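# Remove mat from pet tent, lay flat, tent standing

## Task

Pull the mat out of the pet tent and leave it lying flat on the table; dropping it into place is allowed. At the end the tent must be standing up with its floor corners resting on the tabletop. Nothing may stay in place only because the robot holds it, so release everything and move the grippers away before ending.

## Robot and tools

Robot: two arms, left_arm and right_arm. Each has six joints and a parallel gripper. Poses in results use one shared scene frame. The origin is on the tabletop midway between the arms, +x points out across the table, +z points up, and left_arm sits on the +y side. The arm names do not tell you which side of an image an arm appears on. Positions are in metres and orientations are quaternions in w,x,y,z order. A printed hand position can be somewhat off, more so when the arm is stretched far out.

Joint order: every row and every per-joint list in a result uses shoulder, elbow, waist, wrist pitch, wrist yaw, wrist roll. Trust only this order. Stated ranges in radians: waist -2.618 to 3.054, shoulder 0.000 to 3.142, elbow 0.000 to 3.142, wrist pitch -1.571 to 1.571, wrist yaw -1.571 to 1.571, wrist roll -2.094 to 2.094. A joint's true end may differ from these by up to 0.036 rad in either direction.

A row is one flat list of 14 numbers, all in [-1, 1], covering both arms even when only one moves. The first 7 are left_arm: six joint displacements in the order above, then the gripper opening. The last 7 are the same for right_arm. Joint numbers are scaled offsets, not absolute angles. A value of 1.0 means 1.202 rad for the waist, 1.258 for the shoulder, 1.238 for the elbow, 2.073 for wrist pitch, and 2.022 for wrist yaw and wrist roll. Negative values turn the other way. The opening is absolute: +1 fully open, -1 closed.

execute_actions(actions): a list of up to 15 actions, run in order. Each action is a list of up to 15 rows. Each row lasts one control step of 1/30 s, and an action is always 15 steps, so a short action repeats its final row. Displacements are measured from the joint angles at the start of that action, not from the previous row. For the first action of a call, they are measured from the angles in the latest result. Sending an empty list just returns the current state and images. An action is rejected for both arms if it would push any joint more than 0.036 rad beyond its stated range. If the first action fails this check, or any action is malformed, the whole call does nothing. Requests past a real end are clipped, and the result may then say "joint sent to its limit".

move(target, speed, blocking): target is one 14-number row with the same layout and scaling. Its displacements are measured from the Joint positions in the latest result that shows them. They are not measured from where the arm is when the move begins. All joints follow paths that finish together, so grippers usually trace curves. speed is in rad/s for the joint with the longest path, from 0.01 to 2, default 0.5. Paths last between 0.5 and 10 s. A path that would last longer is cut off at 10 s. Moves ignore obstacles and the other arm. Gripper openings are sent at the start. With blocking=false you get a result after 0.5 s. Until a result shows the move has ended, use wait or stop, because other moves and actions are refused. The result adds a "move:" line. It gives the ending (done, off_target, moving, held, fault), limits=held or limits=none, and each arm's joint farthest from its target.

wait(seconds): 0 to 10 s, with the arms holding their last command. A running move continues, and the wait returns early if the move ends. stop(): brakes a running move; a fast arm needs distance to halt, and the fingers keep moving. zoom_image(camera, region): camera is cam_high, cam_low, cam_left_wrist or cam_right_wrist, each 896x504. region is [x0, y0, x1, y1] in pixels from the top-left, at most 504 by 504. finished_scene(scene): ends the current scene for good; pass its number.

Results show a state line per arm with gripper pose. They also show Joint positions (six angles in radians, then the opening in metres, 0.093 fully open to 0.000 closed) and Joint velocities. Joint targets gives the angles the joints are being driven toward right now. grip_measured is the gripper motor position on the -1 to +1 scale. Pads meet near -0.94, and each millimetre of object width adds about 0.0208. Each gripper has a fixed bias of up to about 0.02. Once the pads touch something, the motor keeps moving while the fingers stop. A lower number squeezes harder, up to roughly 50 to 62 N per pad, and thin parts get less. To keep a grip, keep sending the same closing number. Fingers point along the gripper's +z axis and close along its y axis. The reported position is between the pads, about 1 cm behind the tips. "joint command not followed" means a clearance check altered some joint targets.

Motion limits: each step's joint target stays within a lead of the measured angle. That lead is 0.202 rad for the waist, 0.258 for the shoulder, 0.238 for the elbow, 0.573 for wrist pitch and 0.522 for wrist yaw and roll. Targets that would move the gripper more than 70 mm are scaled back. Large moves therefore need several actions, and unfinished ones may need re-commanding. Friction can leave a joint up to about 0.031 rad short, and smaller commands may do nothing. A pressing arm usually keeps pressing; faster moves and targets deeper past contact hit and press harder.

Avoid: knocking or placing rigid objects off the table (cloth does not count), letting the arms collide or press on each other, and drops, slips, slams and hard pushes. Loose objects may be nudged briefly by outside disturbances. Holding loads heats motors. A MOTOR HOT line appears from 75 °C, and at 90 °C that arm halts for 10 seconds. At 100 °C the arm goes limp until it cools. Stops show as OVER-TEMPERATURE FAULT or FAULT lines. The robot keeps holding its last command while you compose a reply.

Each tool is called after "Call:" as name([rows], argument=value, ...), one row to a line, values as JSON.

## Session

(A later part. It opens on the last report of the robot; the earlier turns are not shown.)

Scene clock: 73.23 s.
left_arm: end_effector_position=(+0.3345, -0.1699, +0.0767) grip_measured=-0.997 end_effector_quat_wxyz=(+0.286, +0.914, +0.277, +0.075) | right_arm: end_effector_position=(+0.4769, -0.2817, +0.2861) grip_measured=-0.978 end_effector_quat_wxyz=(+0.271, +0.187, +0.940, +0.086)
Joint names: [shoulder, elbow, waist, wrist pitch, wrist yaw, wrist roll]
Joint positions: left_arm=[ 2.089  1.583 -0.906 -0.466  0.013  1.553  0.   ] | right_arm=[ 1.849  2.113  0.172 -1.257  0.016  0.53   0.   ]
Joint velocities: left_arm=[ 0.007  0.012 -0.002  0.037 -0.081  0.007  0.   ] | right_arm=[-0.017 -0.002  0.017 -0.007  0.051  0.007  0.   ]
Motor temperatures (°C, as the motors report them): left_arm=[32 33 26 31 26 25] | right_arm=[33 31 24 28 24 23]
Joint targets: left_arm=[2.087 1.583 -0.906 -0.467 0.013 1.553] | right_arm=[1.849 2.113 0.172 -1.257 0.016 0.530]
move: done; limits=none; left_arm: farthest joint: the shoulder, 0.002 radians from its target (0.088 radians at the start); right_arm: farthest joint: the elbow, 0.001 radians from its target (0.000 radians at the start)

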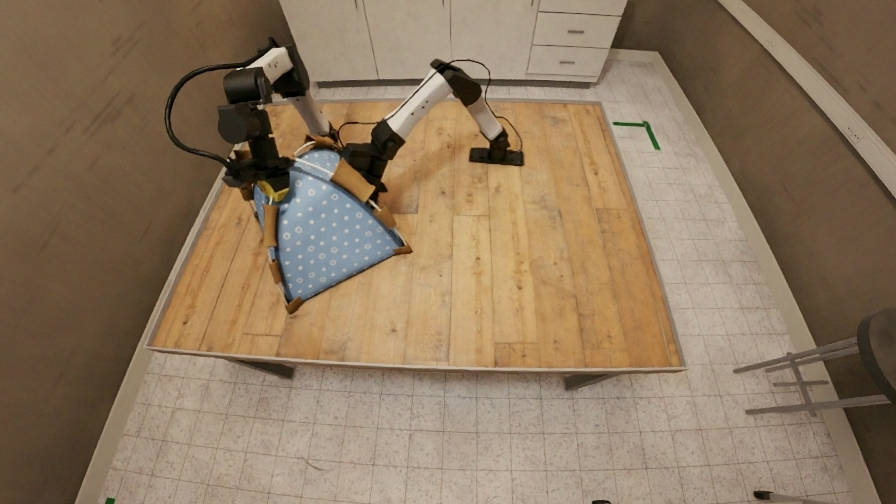

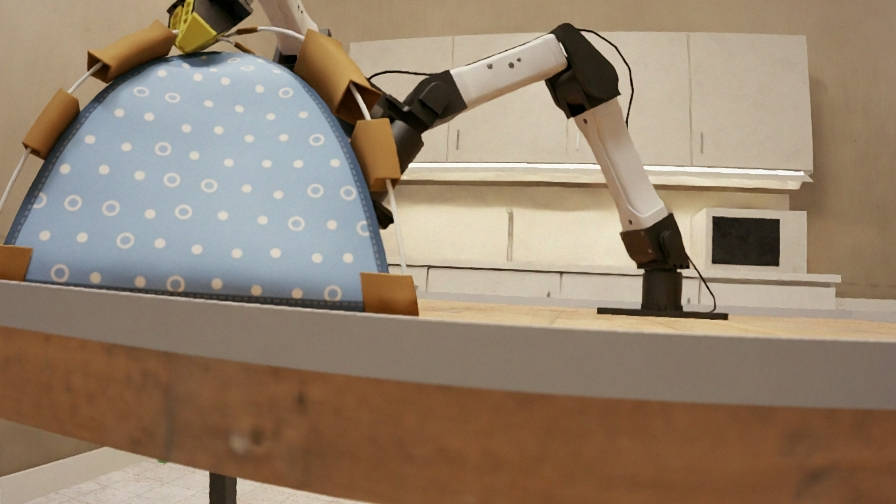

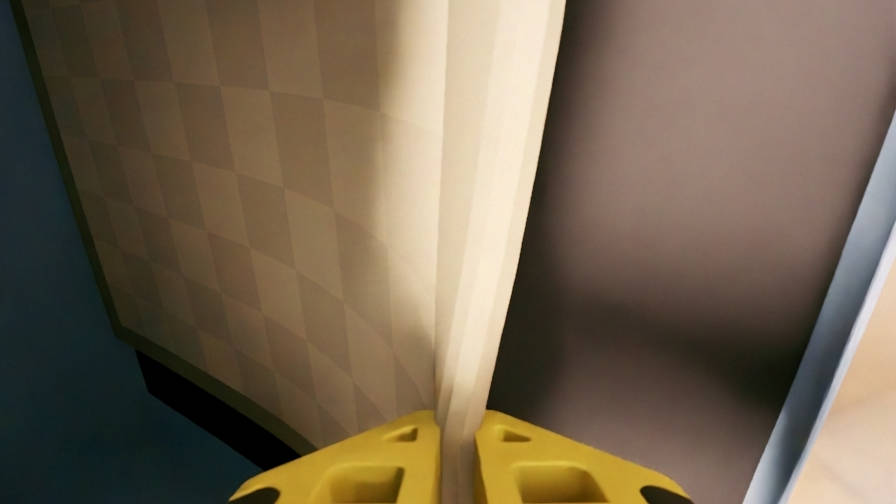

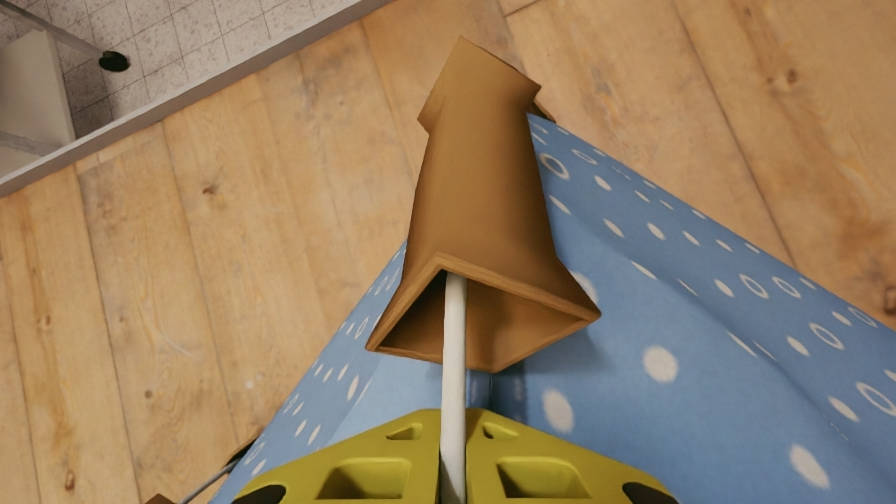

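Call:
move(target=[-0.395,-0.6,-0.02,0.2,0,0,-1,0,0,0,0,0,0,-1], speed=0.35)

Scene clock: 79.23 s.
left_arm: end_effector_position=(+0.2740, -0.0792, +0.0863) grip_measured=-0.998 end_effector_quat_wxyz=(+0.368, +0.885, +0.266, +0.104) | right_arm: end_effector_position=(+0.4769, -0.2817, +0.2863) grip_measured=-0.978 end_effector_quat_wxyz=(+0.272, +0.187, +0.940, +0.087)
Joint names: [shoulder, elbow, waist, wrist pitch, wrist yaw, wrist roll]
Joint positions: left_arm=[ 1.603  0.869 -0.915 -0.052 -0.001  1.553  0.   ] | right_arm=[ 1.849  2.114  0.172 -1.257  0.016  0.53   0.   ]
Joint velocities: left_arm=[ 0.002 -0.002  0.007 -0.037 -0.037 -0.022  0.   ] | right_arm=[ 0.002 -0.012 -0.007  0.066  0.051  0.007  0.   ]
Motor temperatures (°C, as the motors report them): left_arm=[33 33 26 31 26 25] | right_arm=[33 31 24 29 24 23]
Joint targets: left_arm=[1.592 0.840 -0.929 -0.051 0.013 1.553] | right_arm=[1.849 2.114 0.172 -1.257 0.016 0.530]
move: off_target (left_arm); limits=none; left_arm: farthest joint: the elbow, 0.029 radians from its target (0.743 radians at the start); right_arm: farthest joint: the elbow, 0.001 radians from its target (0.000 radians at the start)

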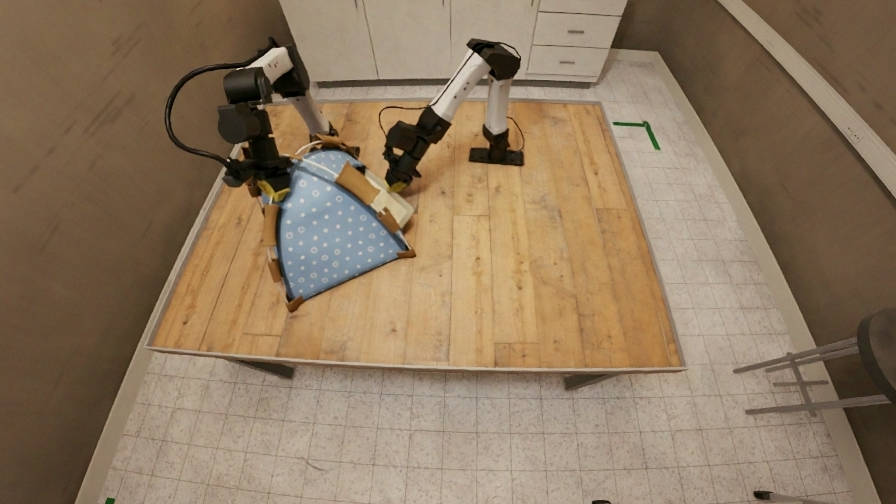

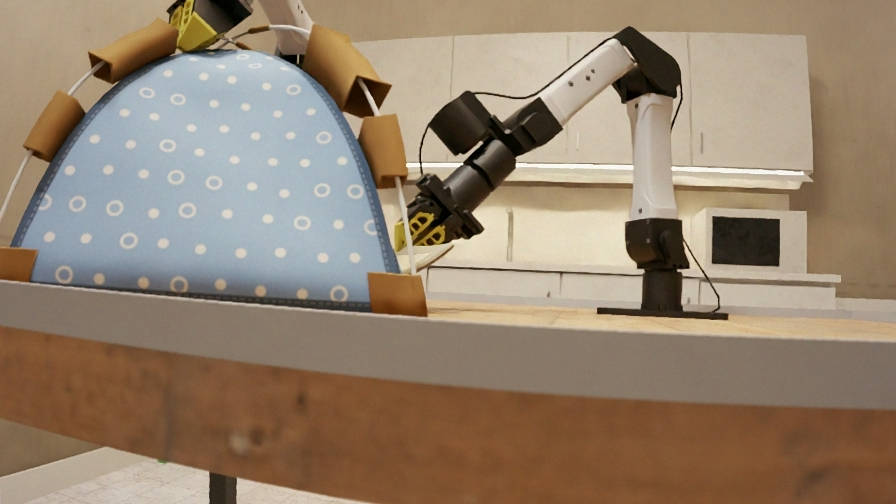

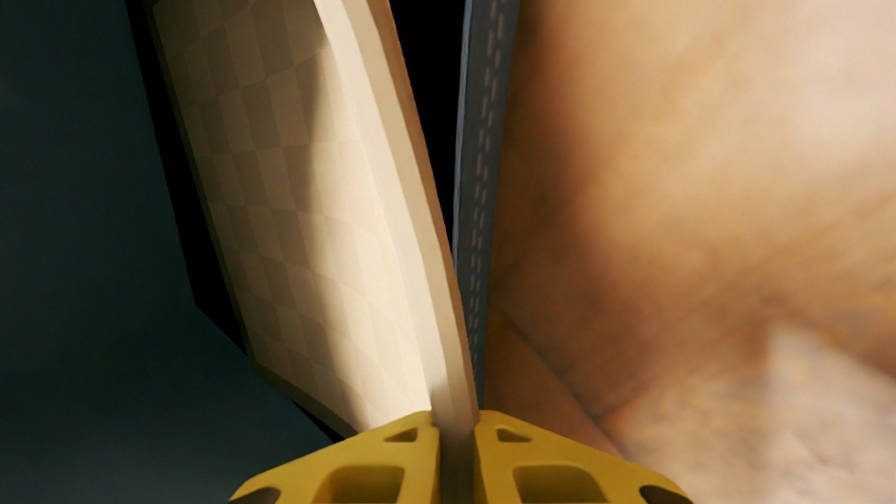

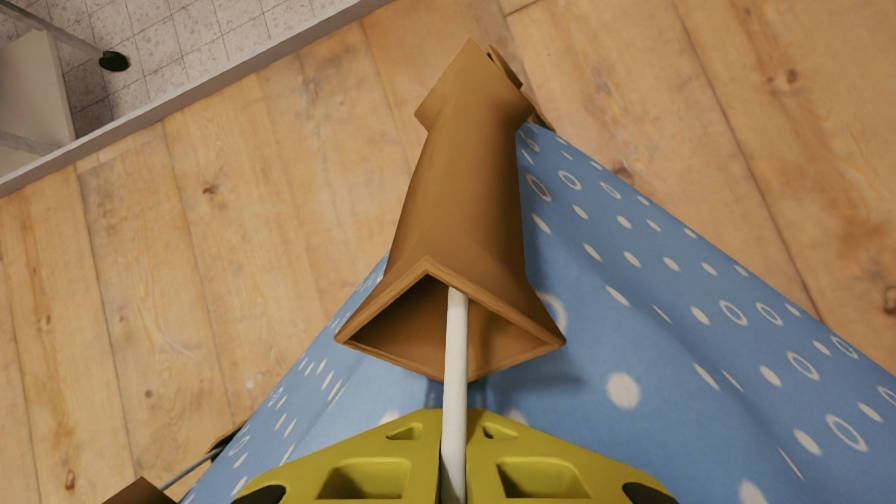

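Call:
move(target=[-0.73,-0.38,0.06,-0.29,0,0,-1,0,0,0,0,0,0,-1], speed=0.35)

Scene clock: 83.90 s.
left_arm: end_effector_position=(+0.1802, +0.0937, +0.0909) grip_measured=-0.998 end_effector_quat_wxyz=(+0.328, +0.891, +0.297, +0.103) | right_arm: end_effector_position=(+0.4754, -0.2800, +0.2855) grip_measured=-0.978 end_effector_quat_wxyz=(+0.268, +0.186, +0.941, +0.090)
Joint names: [shoulder, elbow, waist, wrist pitch, wrist yaw, wrist roll]
Joint positions: left_arm=[ 0.697  0.43  -0.855 -0.603 -0.001  1.553  0.   ] | right_arm=[ 1.849  2.114  0.173 -1.263  0.008  0.53   0.   ]
Joint velocities: left_arm=[-0.002 -0.002  0.027 -0.066 -0.037  0.007  0.   ] | right_arm=[-0.002 -0.012  0.032 -0.037  0.066 -0.007  0.   ]
Motor temperatures (°C, as the motors report them): left_arm=[33 33 26 31 26 25] | right_arm=[34 31 24 29 24 23]
Joint targets: left_arm=[0.685 0.399 -0.843 -0.653 -0.001 1.553] | right_arm=[1.849 2.114 0.172 -1.257 0.016 0.530]
move: off_target (left_arm); limits=none; left_arm: farthest joint: the wrist pitch, 0.051 radians from its target (0.601 radians at the start); right_arm: farthest joint: the wrist yaw, 0.008 radians from its target (0.000 radians at the start)

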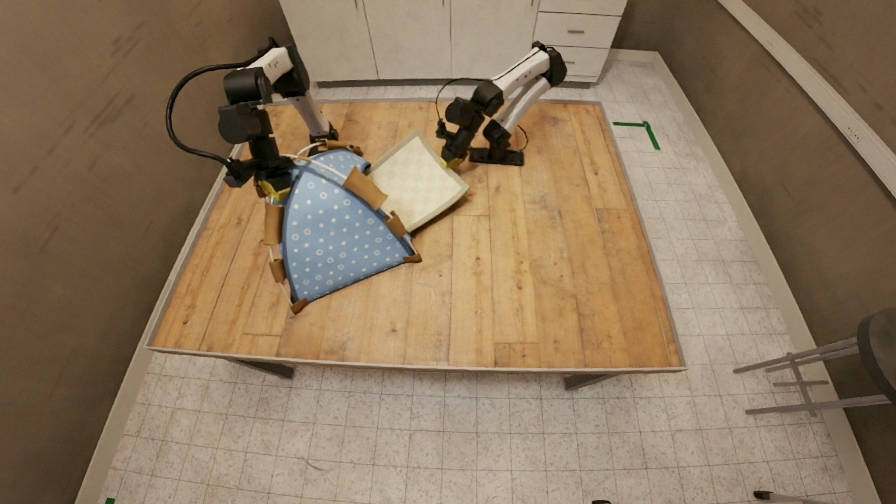

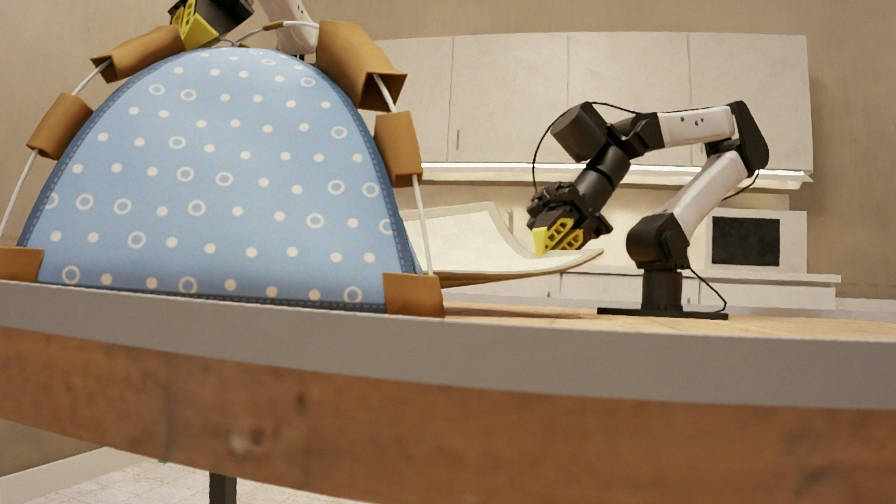

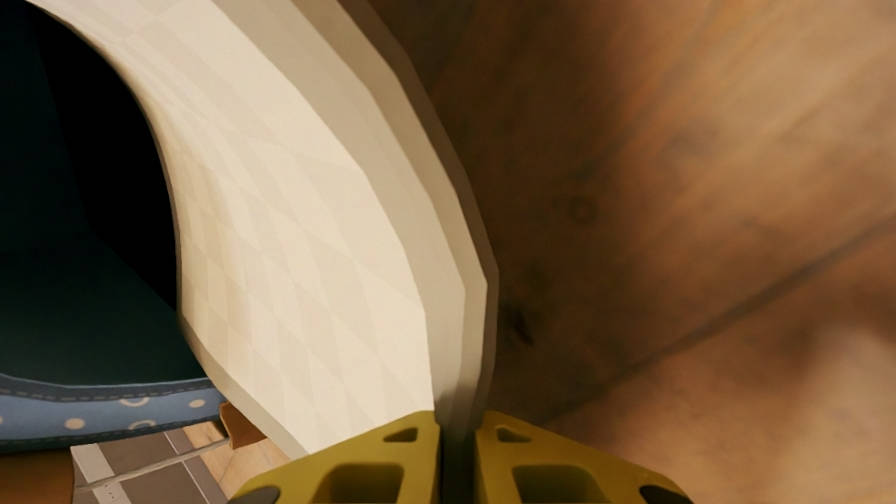

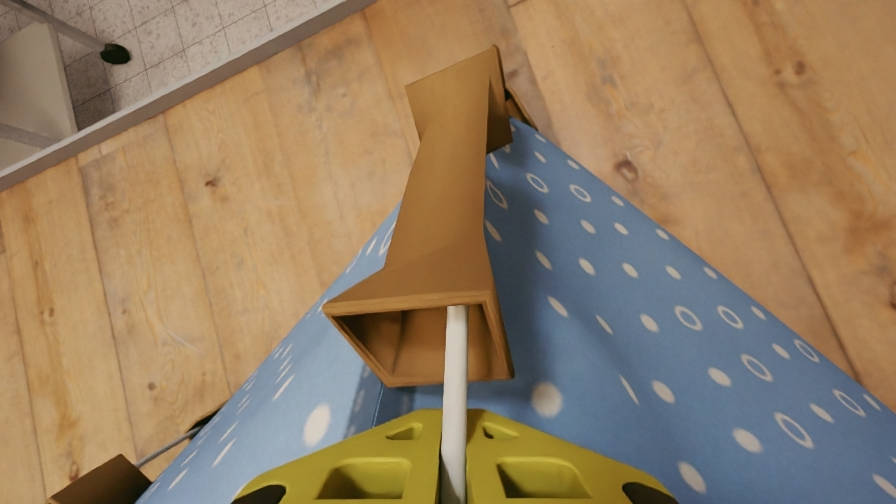

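Nearly out. Retract further, and shift the tent back a bit.

Call:
move(target=[-0.15,0,0.2,-0.2,0,0,-1,0,0,-0.1,0,0,0,-1], speed=0.25)

Scene clock: 87.60 s.
left_arm: end_effector_position=(+0.1639, +0.1758, +0.0680) grip_measured=-0.998 end_effector_quat_wxyz=(+0.220, +0.880, +0.410, +0.097) | right_arm: end_effector_position=(+0.4789, -0.3289, +0.2851) grip_measured=-0.978 end_effector_quat_wxyz=(+0.270, +0.238, +0.930, +0.077)
Joint names: [shoulder, elbow, waist, wrist pitch, wrist yaw, wrist roll]
Joint positions: left_arm=[ 0.523  0.43  -0.625 -0.992  0.001  1.553  0.   ] | right_arm=[ 1.849  2.114  0.06  -1.266  0.     0.53   0.   ]
Joint velocities: left_arm=[-0.002 -0.007 -0.002 -0.037  0.022 -0.007  0.   ] | right_arm=[ 0.002 -0.007  0.027  0.022 -0.051 -0.037  0.   ]
Motor temperatures (°C, as the motors report them): left_arm=[32 33 26 31 26 25] | right_arm=[34 31 24 29 24 23]
Joint targets: left_arm=[0.508 0.430 -0.615 -1.017 -0.001 1.553] | right_arm=[1.849 2.114 0.053 -1.263 0.008 0.530]
move: off_target (left_arm); limits=none; left_arm: farthest joint: the wrist pitch, 0.025 radians from its target (0.415 radians at the start); right_arm: farthest joint: the wrist yaw, 0.008 radians from its target (0.000 radians at the start)

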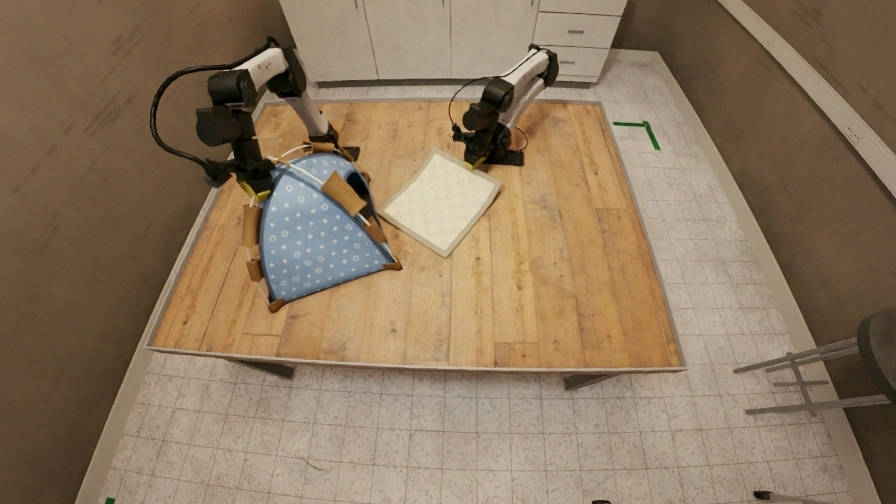

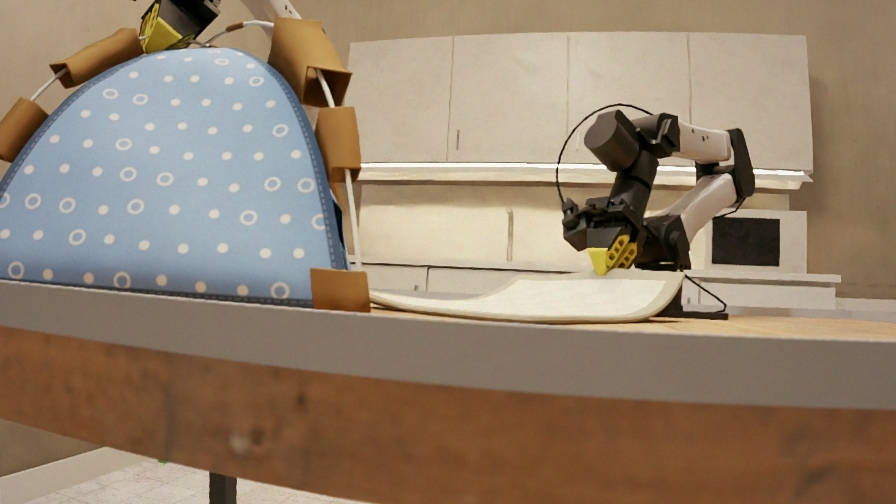

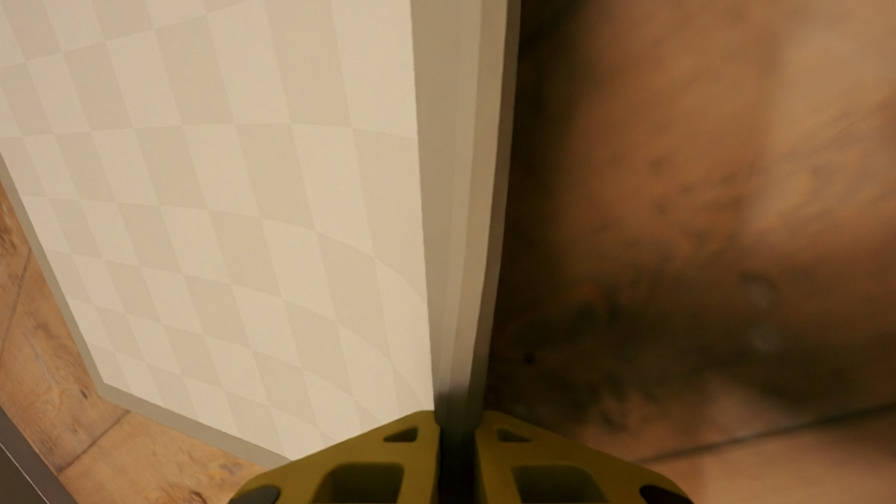

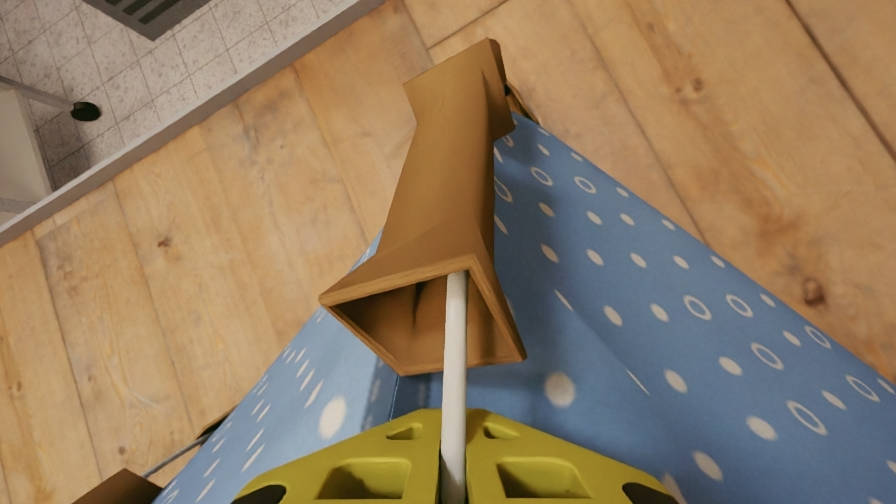

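Call:
move(target=[0.2,0,0.3,0.1,0,0,-1,0,0,0,0,0,0,0], speed=0.35)

Call:
move(target=[0,0,0,0,0,0,-0.3,-0.2,0,0,0,0,0,0])

Call:
move(target=[-0.4,0.1,0,-0.15,0,0,-0.3,-0.4,-0.3,0,0,0,0,0], speed=0.6)

Scene clock: 91.70 s.
left_arm: end_effector_position=(+0.2192, +0.2095, +0.0538) grip_measured=-0.998 end_effector_quat_wxyz=(+0.185, +0.800, +0.558, +0.120) | right_arm: end_effector_position=(+0.4790, -0.3289, +0.2850) grip_measured=-0.002 end_effector_quat_wxyz=(+0.270, +0.238, +0.930, +0.077)
Joint names: [shoulder, elbow, waist, wrist pitch, wrist yaw, wrist roll]
Joint positions: left_arm=[ 0.76   0.43  -0.277 -0.796  0.008  1.553  0.   ] | right_arm=[ 1.849  2.113  0.06  -1.266  0.     0.53   0.045]
Joint velocities: left_arm=[ 0.012 -0.012 -0.007  0.081 -0.022  0.037  0.   ] | right_arm=[ 0.002 -0.002  0.007 -0.051  0.022 -0.022  0.   ]
Motor temperatures (°C, as the motors report them): left_arm=[31 33 26 31 26 25] | right_arm=[34 31 24 29 24 23]
Joint targets: left_arm=[0.774 0.430 -0.265 -0.785 0.001 1.553] | right_arm=[1.849 2.113 0.060 -1.266 0.000 0.530]
move: done; limits=none; left_arm: farthest joint: the shoulder, 0.014 radians from its target (0.252 radians at the start); right_arm: farthest joint: the elbow, 0.001 radians from its target (0.001 radians at the start)

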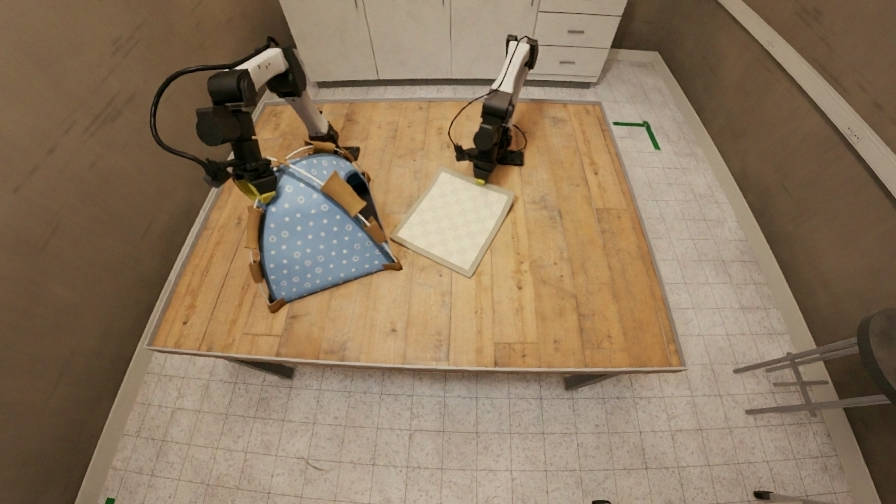

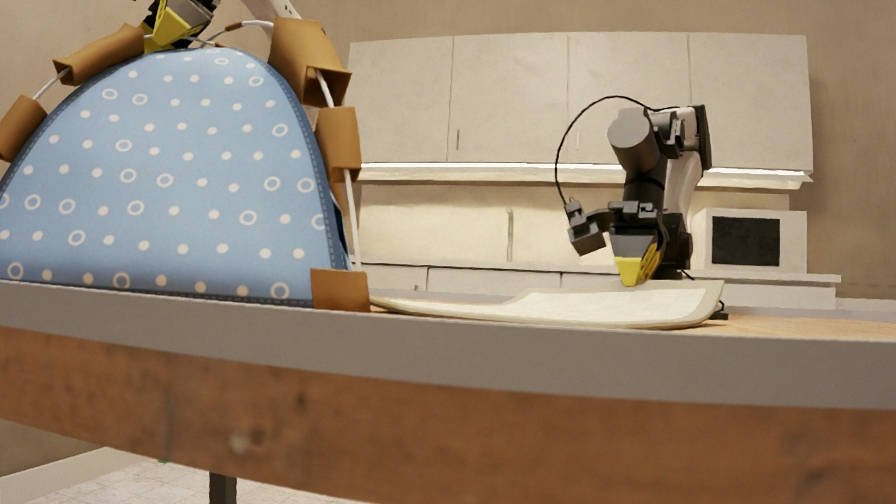

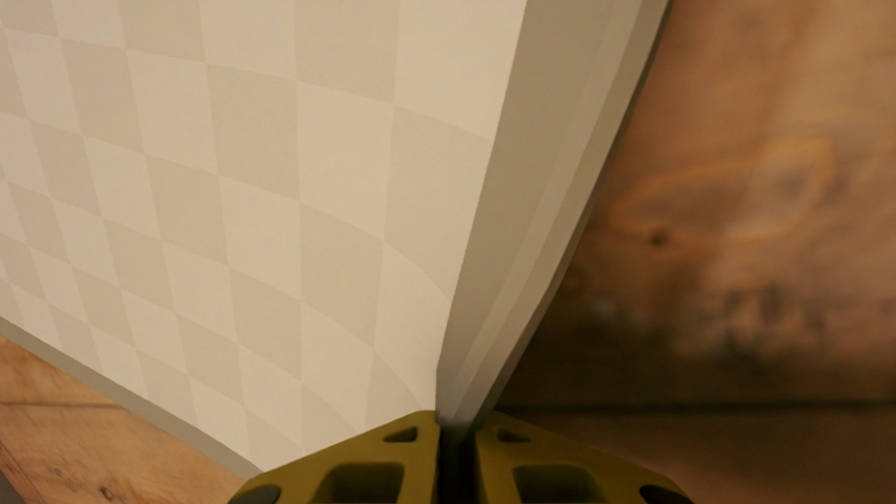

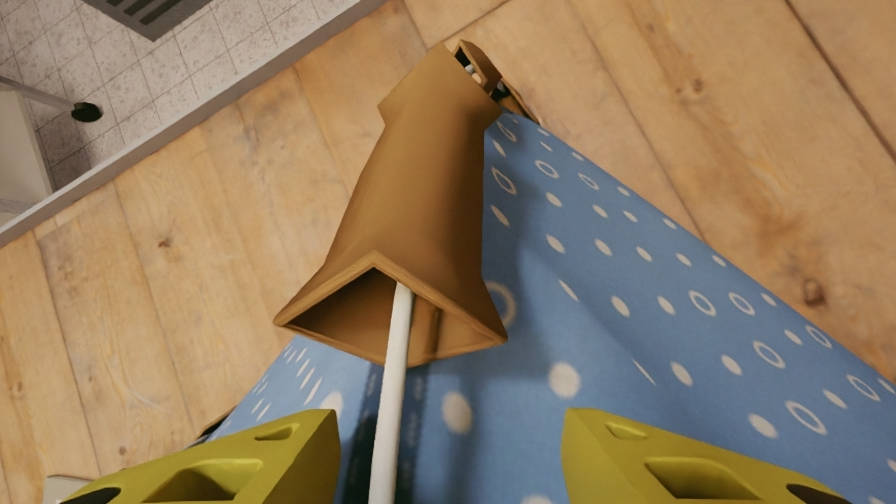

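Scene clock: 92.63 s.
left_arm: end_effector_position=(+0.2192, +0.2095, +0.0538) grip_measured=-0.302 end_effector_quat_wxyz=(+0.185, +0.800, +0.558, +0.120) | right_arm: end_effector_position=(+0.4226, -0.3305, +0.3878) grip_measured=-0.002 end_effector_quat_wxyz=(+0.388, +0.227, +0.886, +0.111)
Joint names: [shoulder, elbow, waist, wrist pitch, wrist yaw, wrist roll]
Joint positions: left_arm=[ 0.76   0.43  -0.277 -0.796  0.008  1.553  0.031] | right_arm=[ 1.593  2.114  0.06  -1.261  0.     0.53   0.045]
Joint velocities: left_arm=[-0.002  0.002 -0.007  0.022 -0.037  0.007  0.   ] | right_arm=[-0.007 -0.017 -0.017 -0.051  0.022 -0.066 -0.001]
Motor temperatures (°C, as the motors report them): left_arm=[31 33 26 31 26 25] | right_arm=[34 31 24 29 24 23]
Joint targets: left_arm=[0.760 0.430 -0.277 -0.796 0.008 1.553] | right_arm=[1.598 2.114 0.060 -1.266 0.000 0.530]
move: done; limits=none; left_arm: farthest joint: the waist, 0.000 radians from its target (0.000 radians at the start); right_arm: farthest joint: the wrist pitch, 0.005 radians from its target (0.000 radians at the start)

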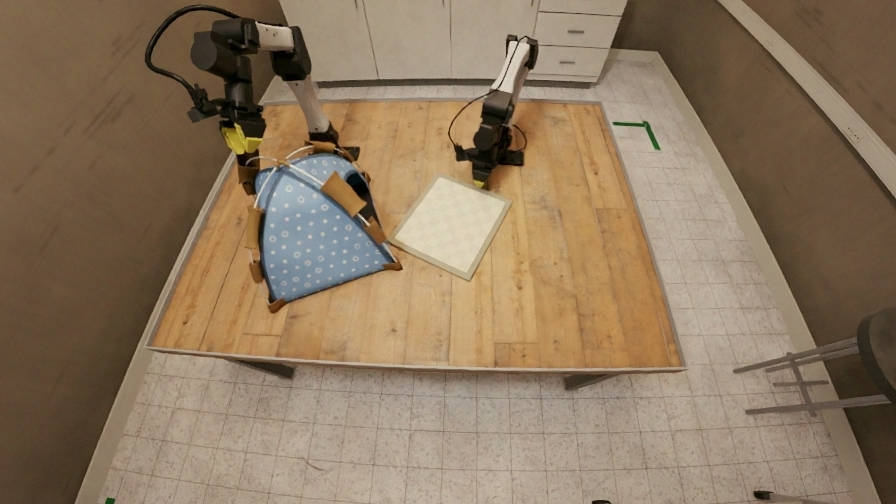

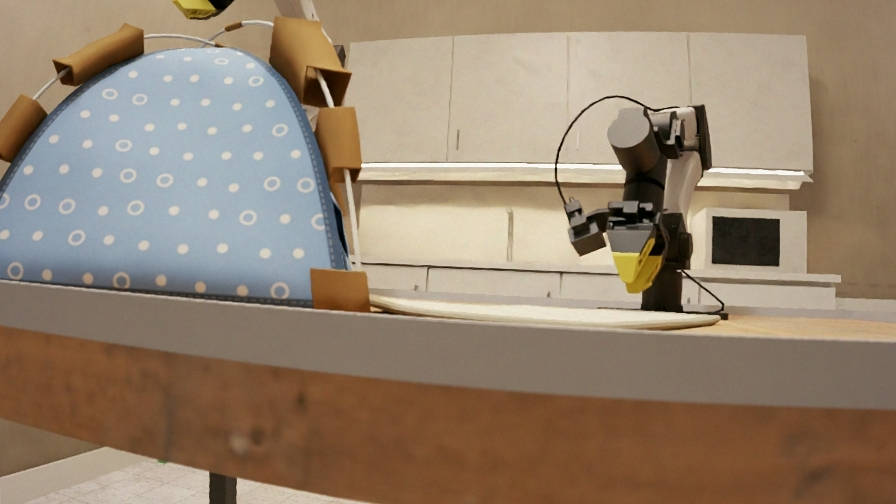

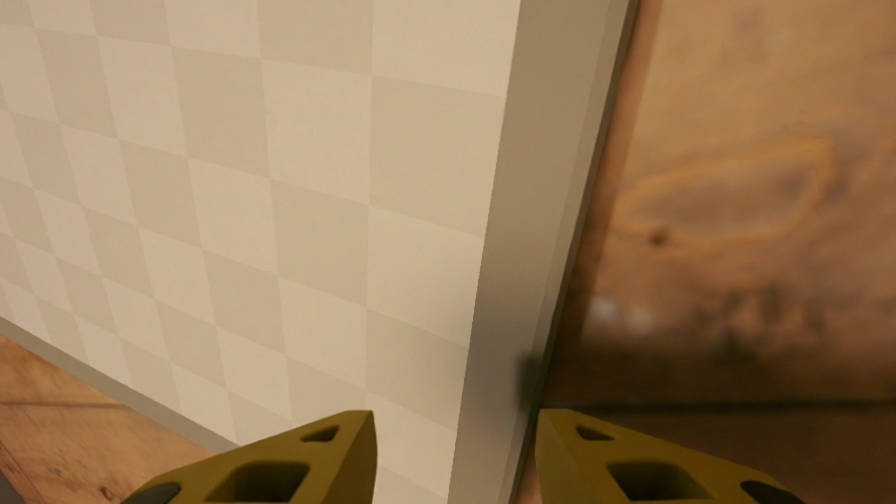

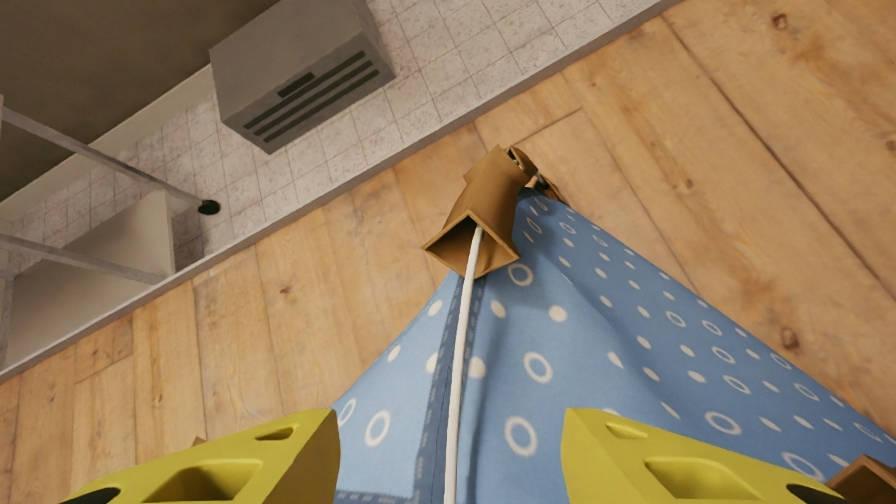

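Scene clock: 94.20 s.
left_arm: end_effector_position=(+0.1889, +0.2212, +0.1293) grip_measured=-0.302 end_effector_quat_wxyz=(+0.307, +0.763, +0.532, +0.202) | right_arm: end_effector_position=(+0.2918, -0.3344, +0.4158) grip_measured=-0.002 end_effector_quat_wxyz=(+0.459, +0.218, +0.851, +0.132)
Joint names: [shoulder, elbow, waist, wrist pitch, wrist yaw, wrist roll]
Joint positions: left_arm=[ 0.27   0.537 -0.277 -1.086  0.008  1.553  0.031] | right_arm=[ 1.095  1.767  0.06  -1.248  0.     0.53   0.045]
Joint velocities: left_arm=[-0.012 -0.017  0.012 -0.095  0.037 -0.051  0.   ] | right_arm=[-0.017  0.007  0.002  0.022 -0.007  0.007  0.   ]
Motor temperatures (°C, as the motors report them): left_arm=[31 34 26 31 26 25] | right_arm=[34 31 24 29 24 23]
Joint targets: left_arm=[0.257 0.553 -0.277 -1.107 0.008 1.553] | right_arm=[1.090 1.742 0.060 -1.261 0.000 0.530]
move: off_target (left_arm, right_arm); limits=none; left_arm: farthest joint: the wrist pitch, 0.021 radians from its target (0.311 radians at the start); right_arm: farthest joint: the elbow, 0.025 radians from its target (0.371 radians at the start)

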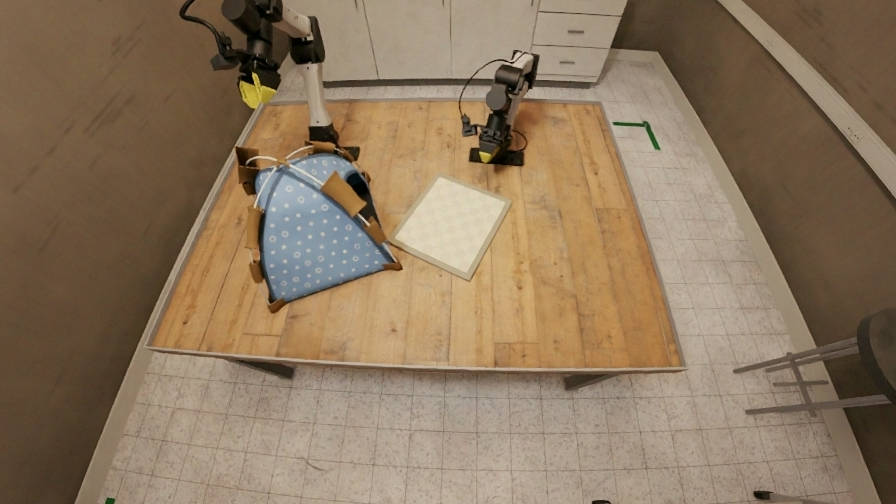

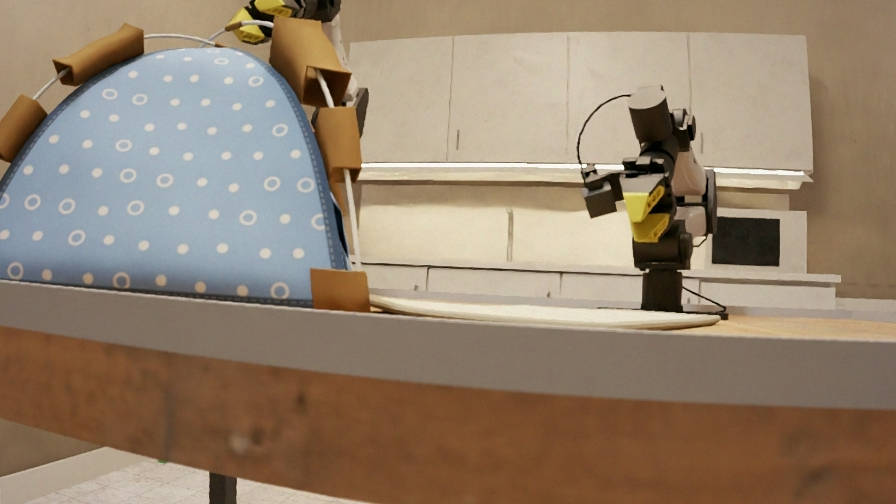

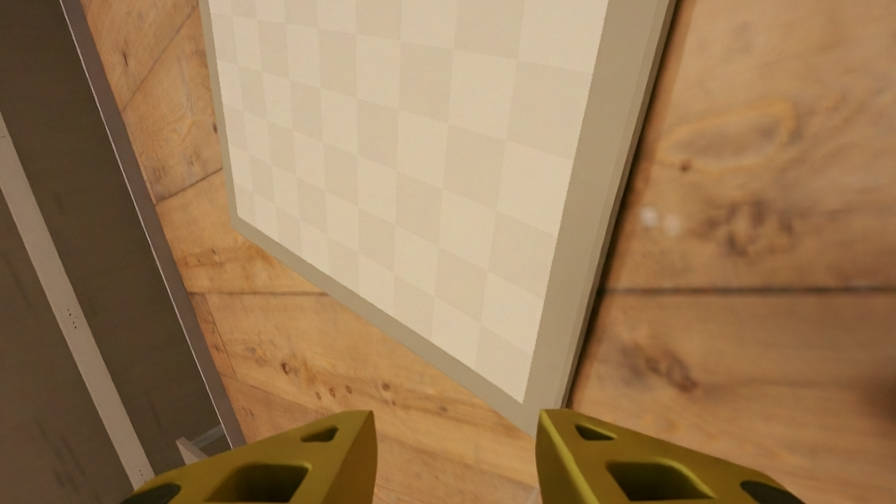

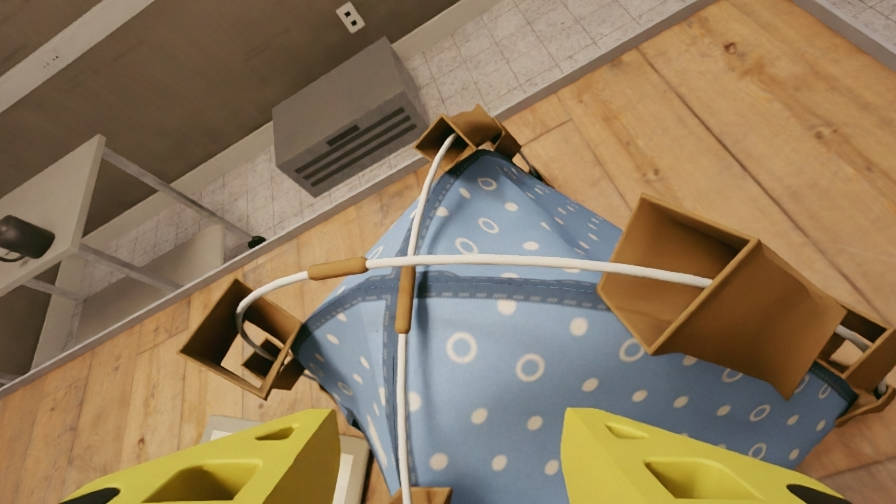

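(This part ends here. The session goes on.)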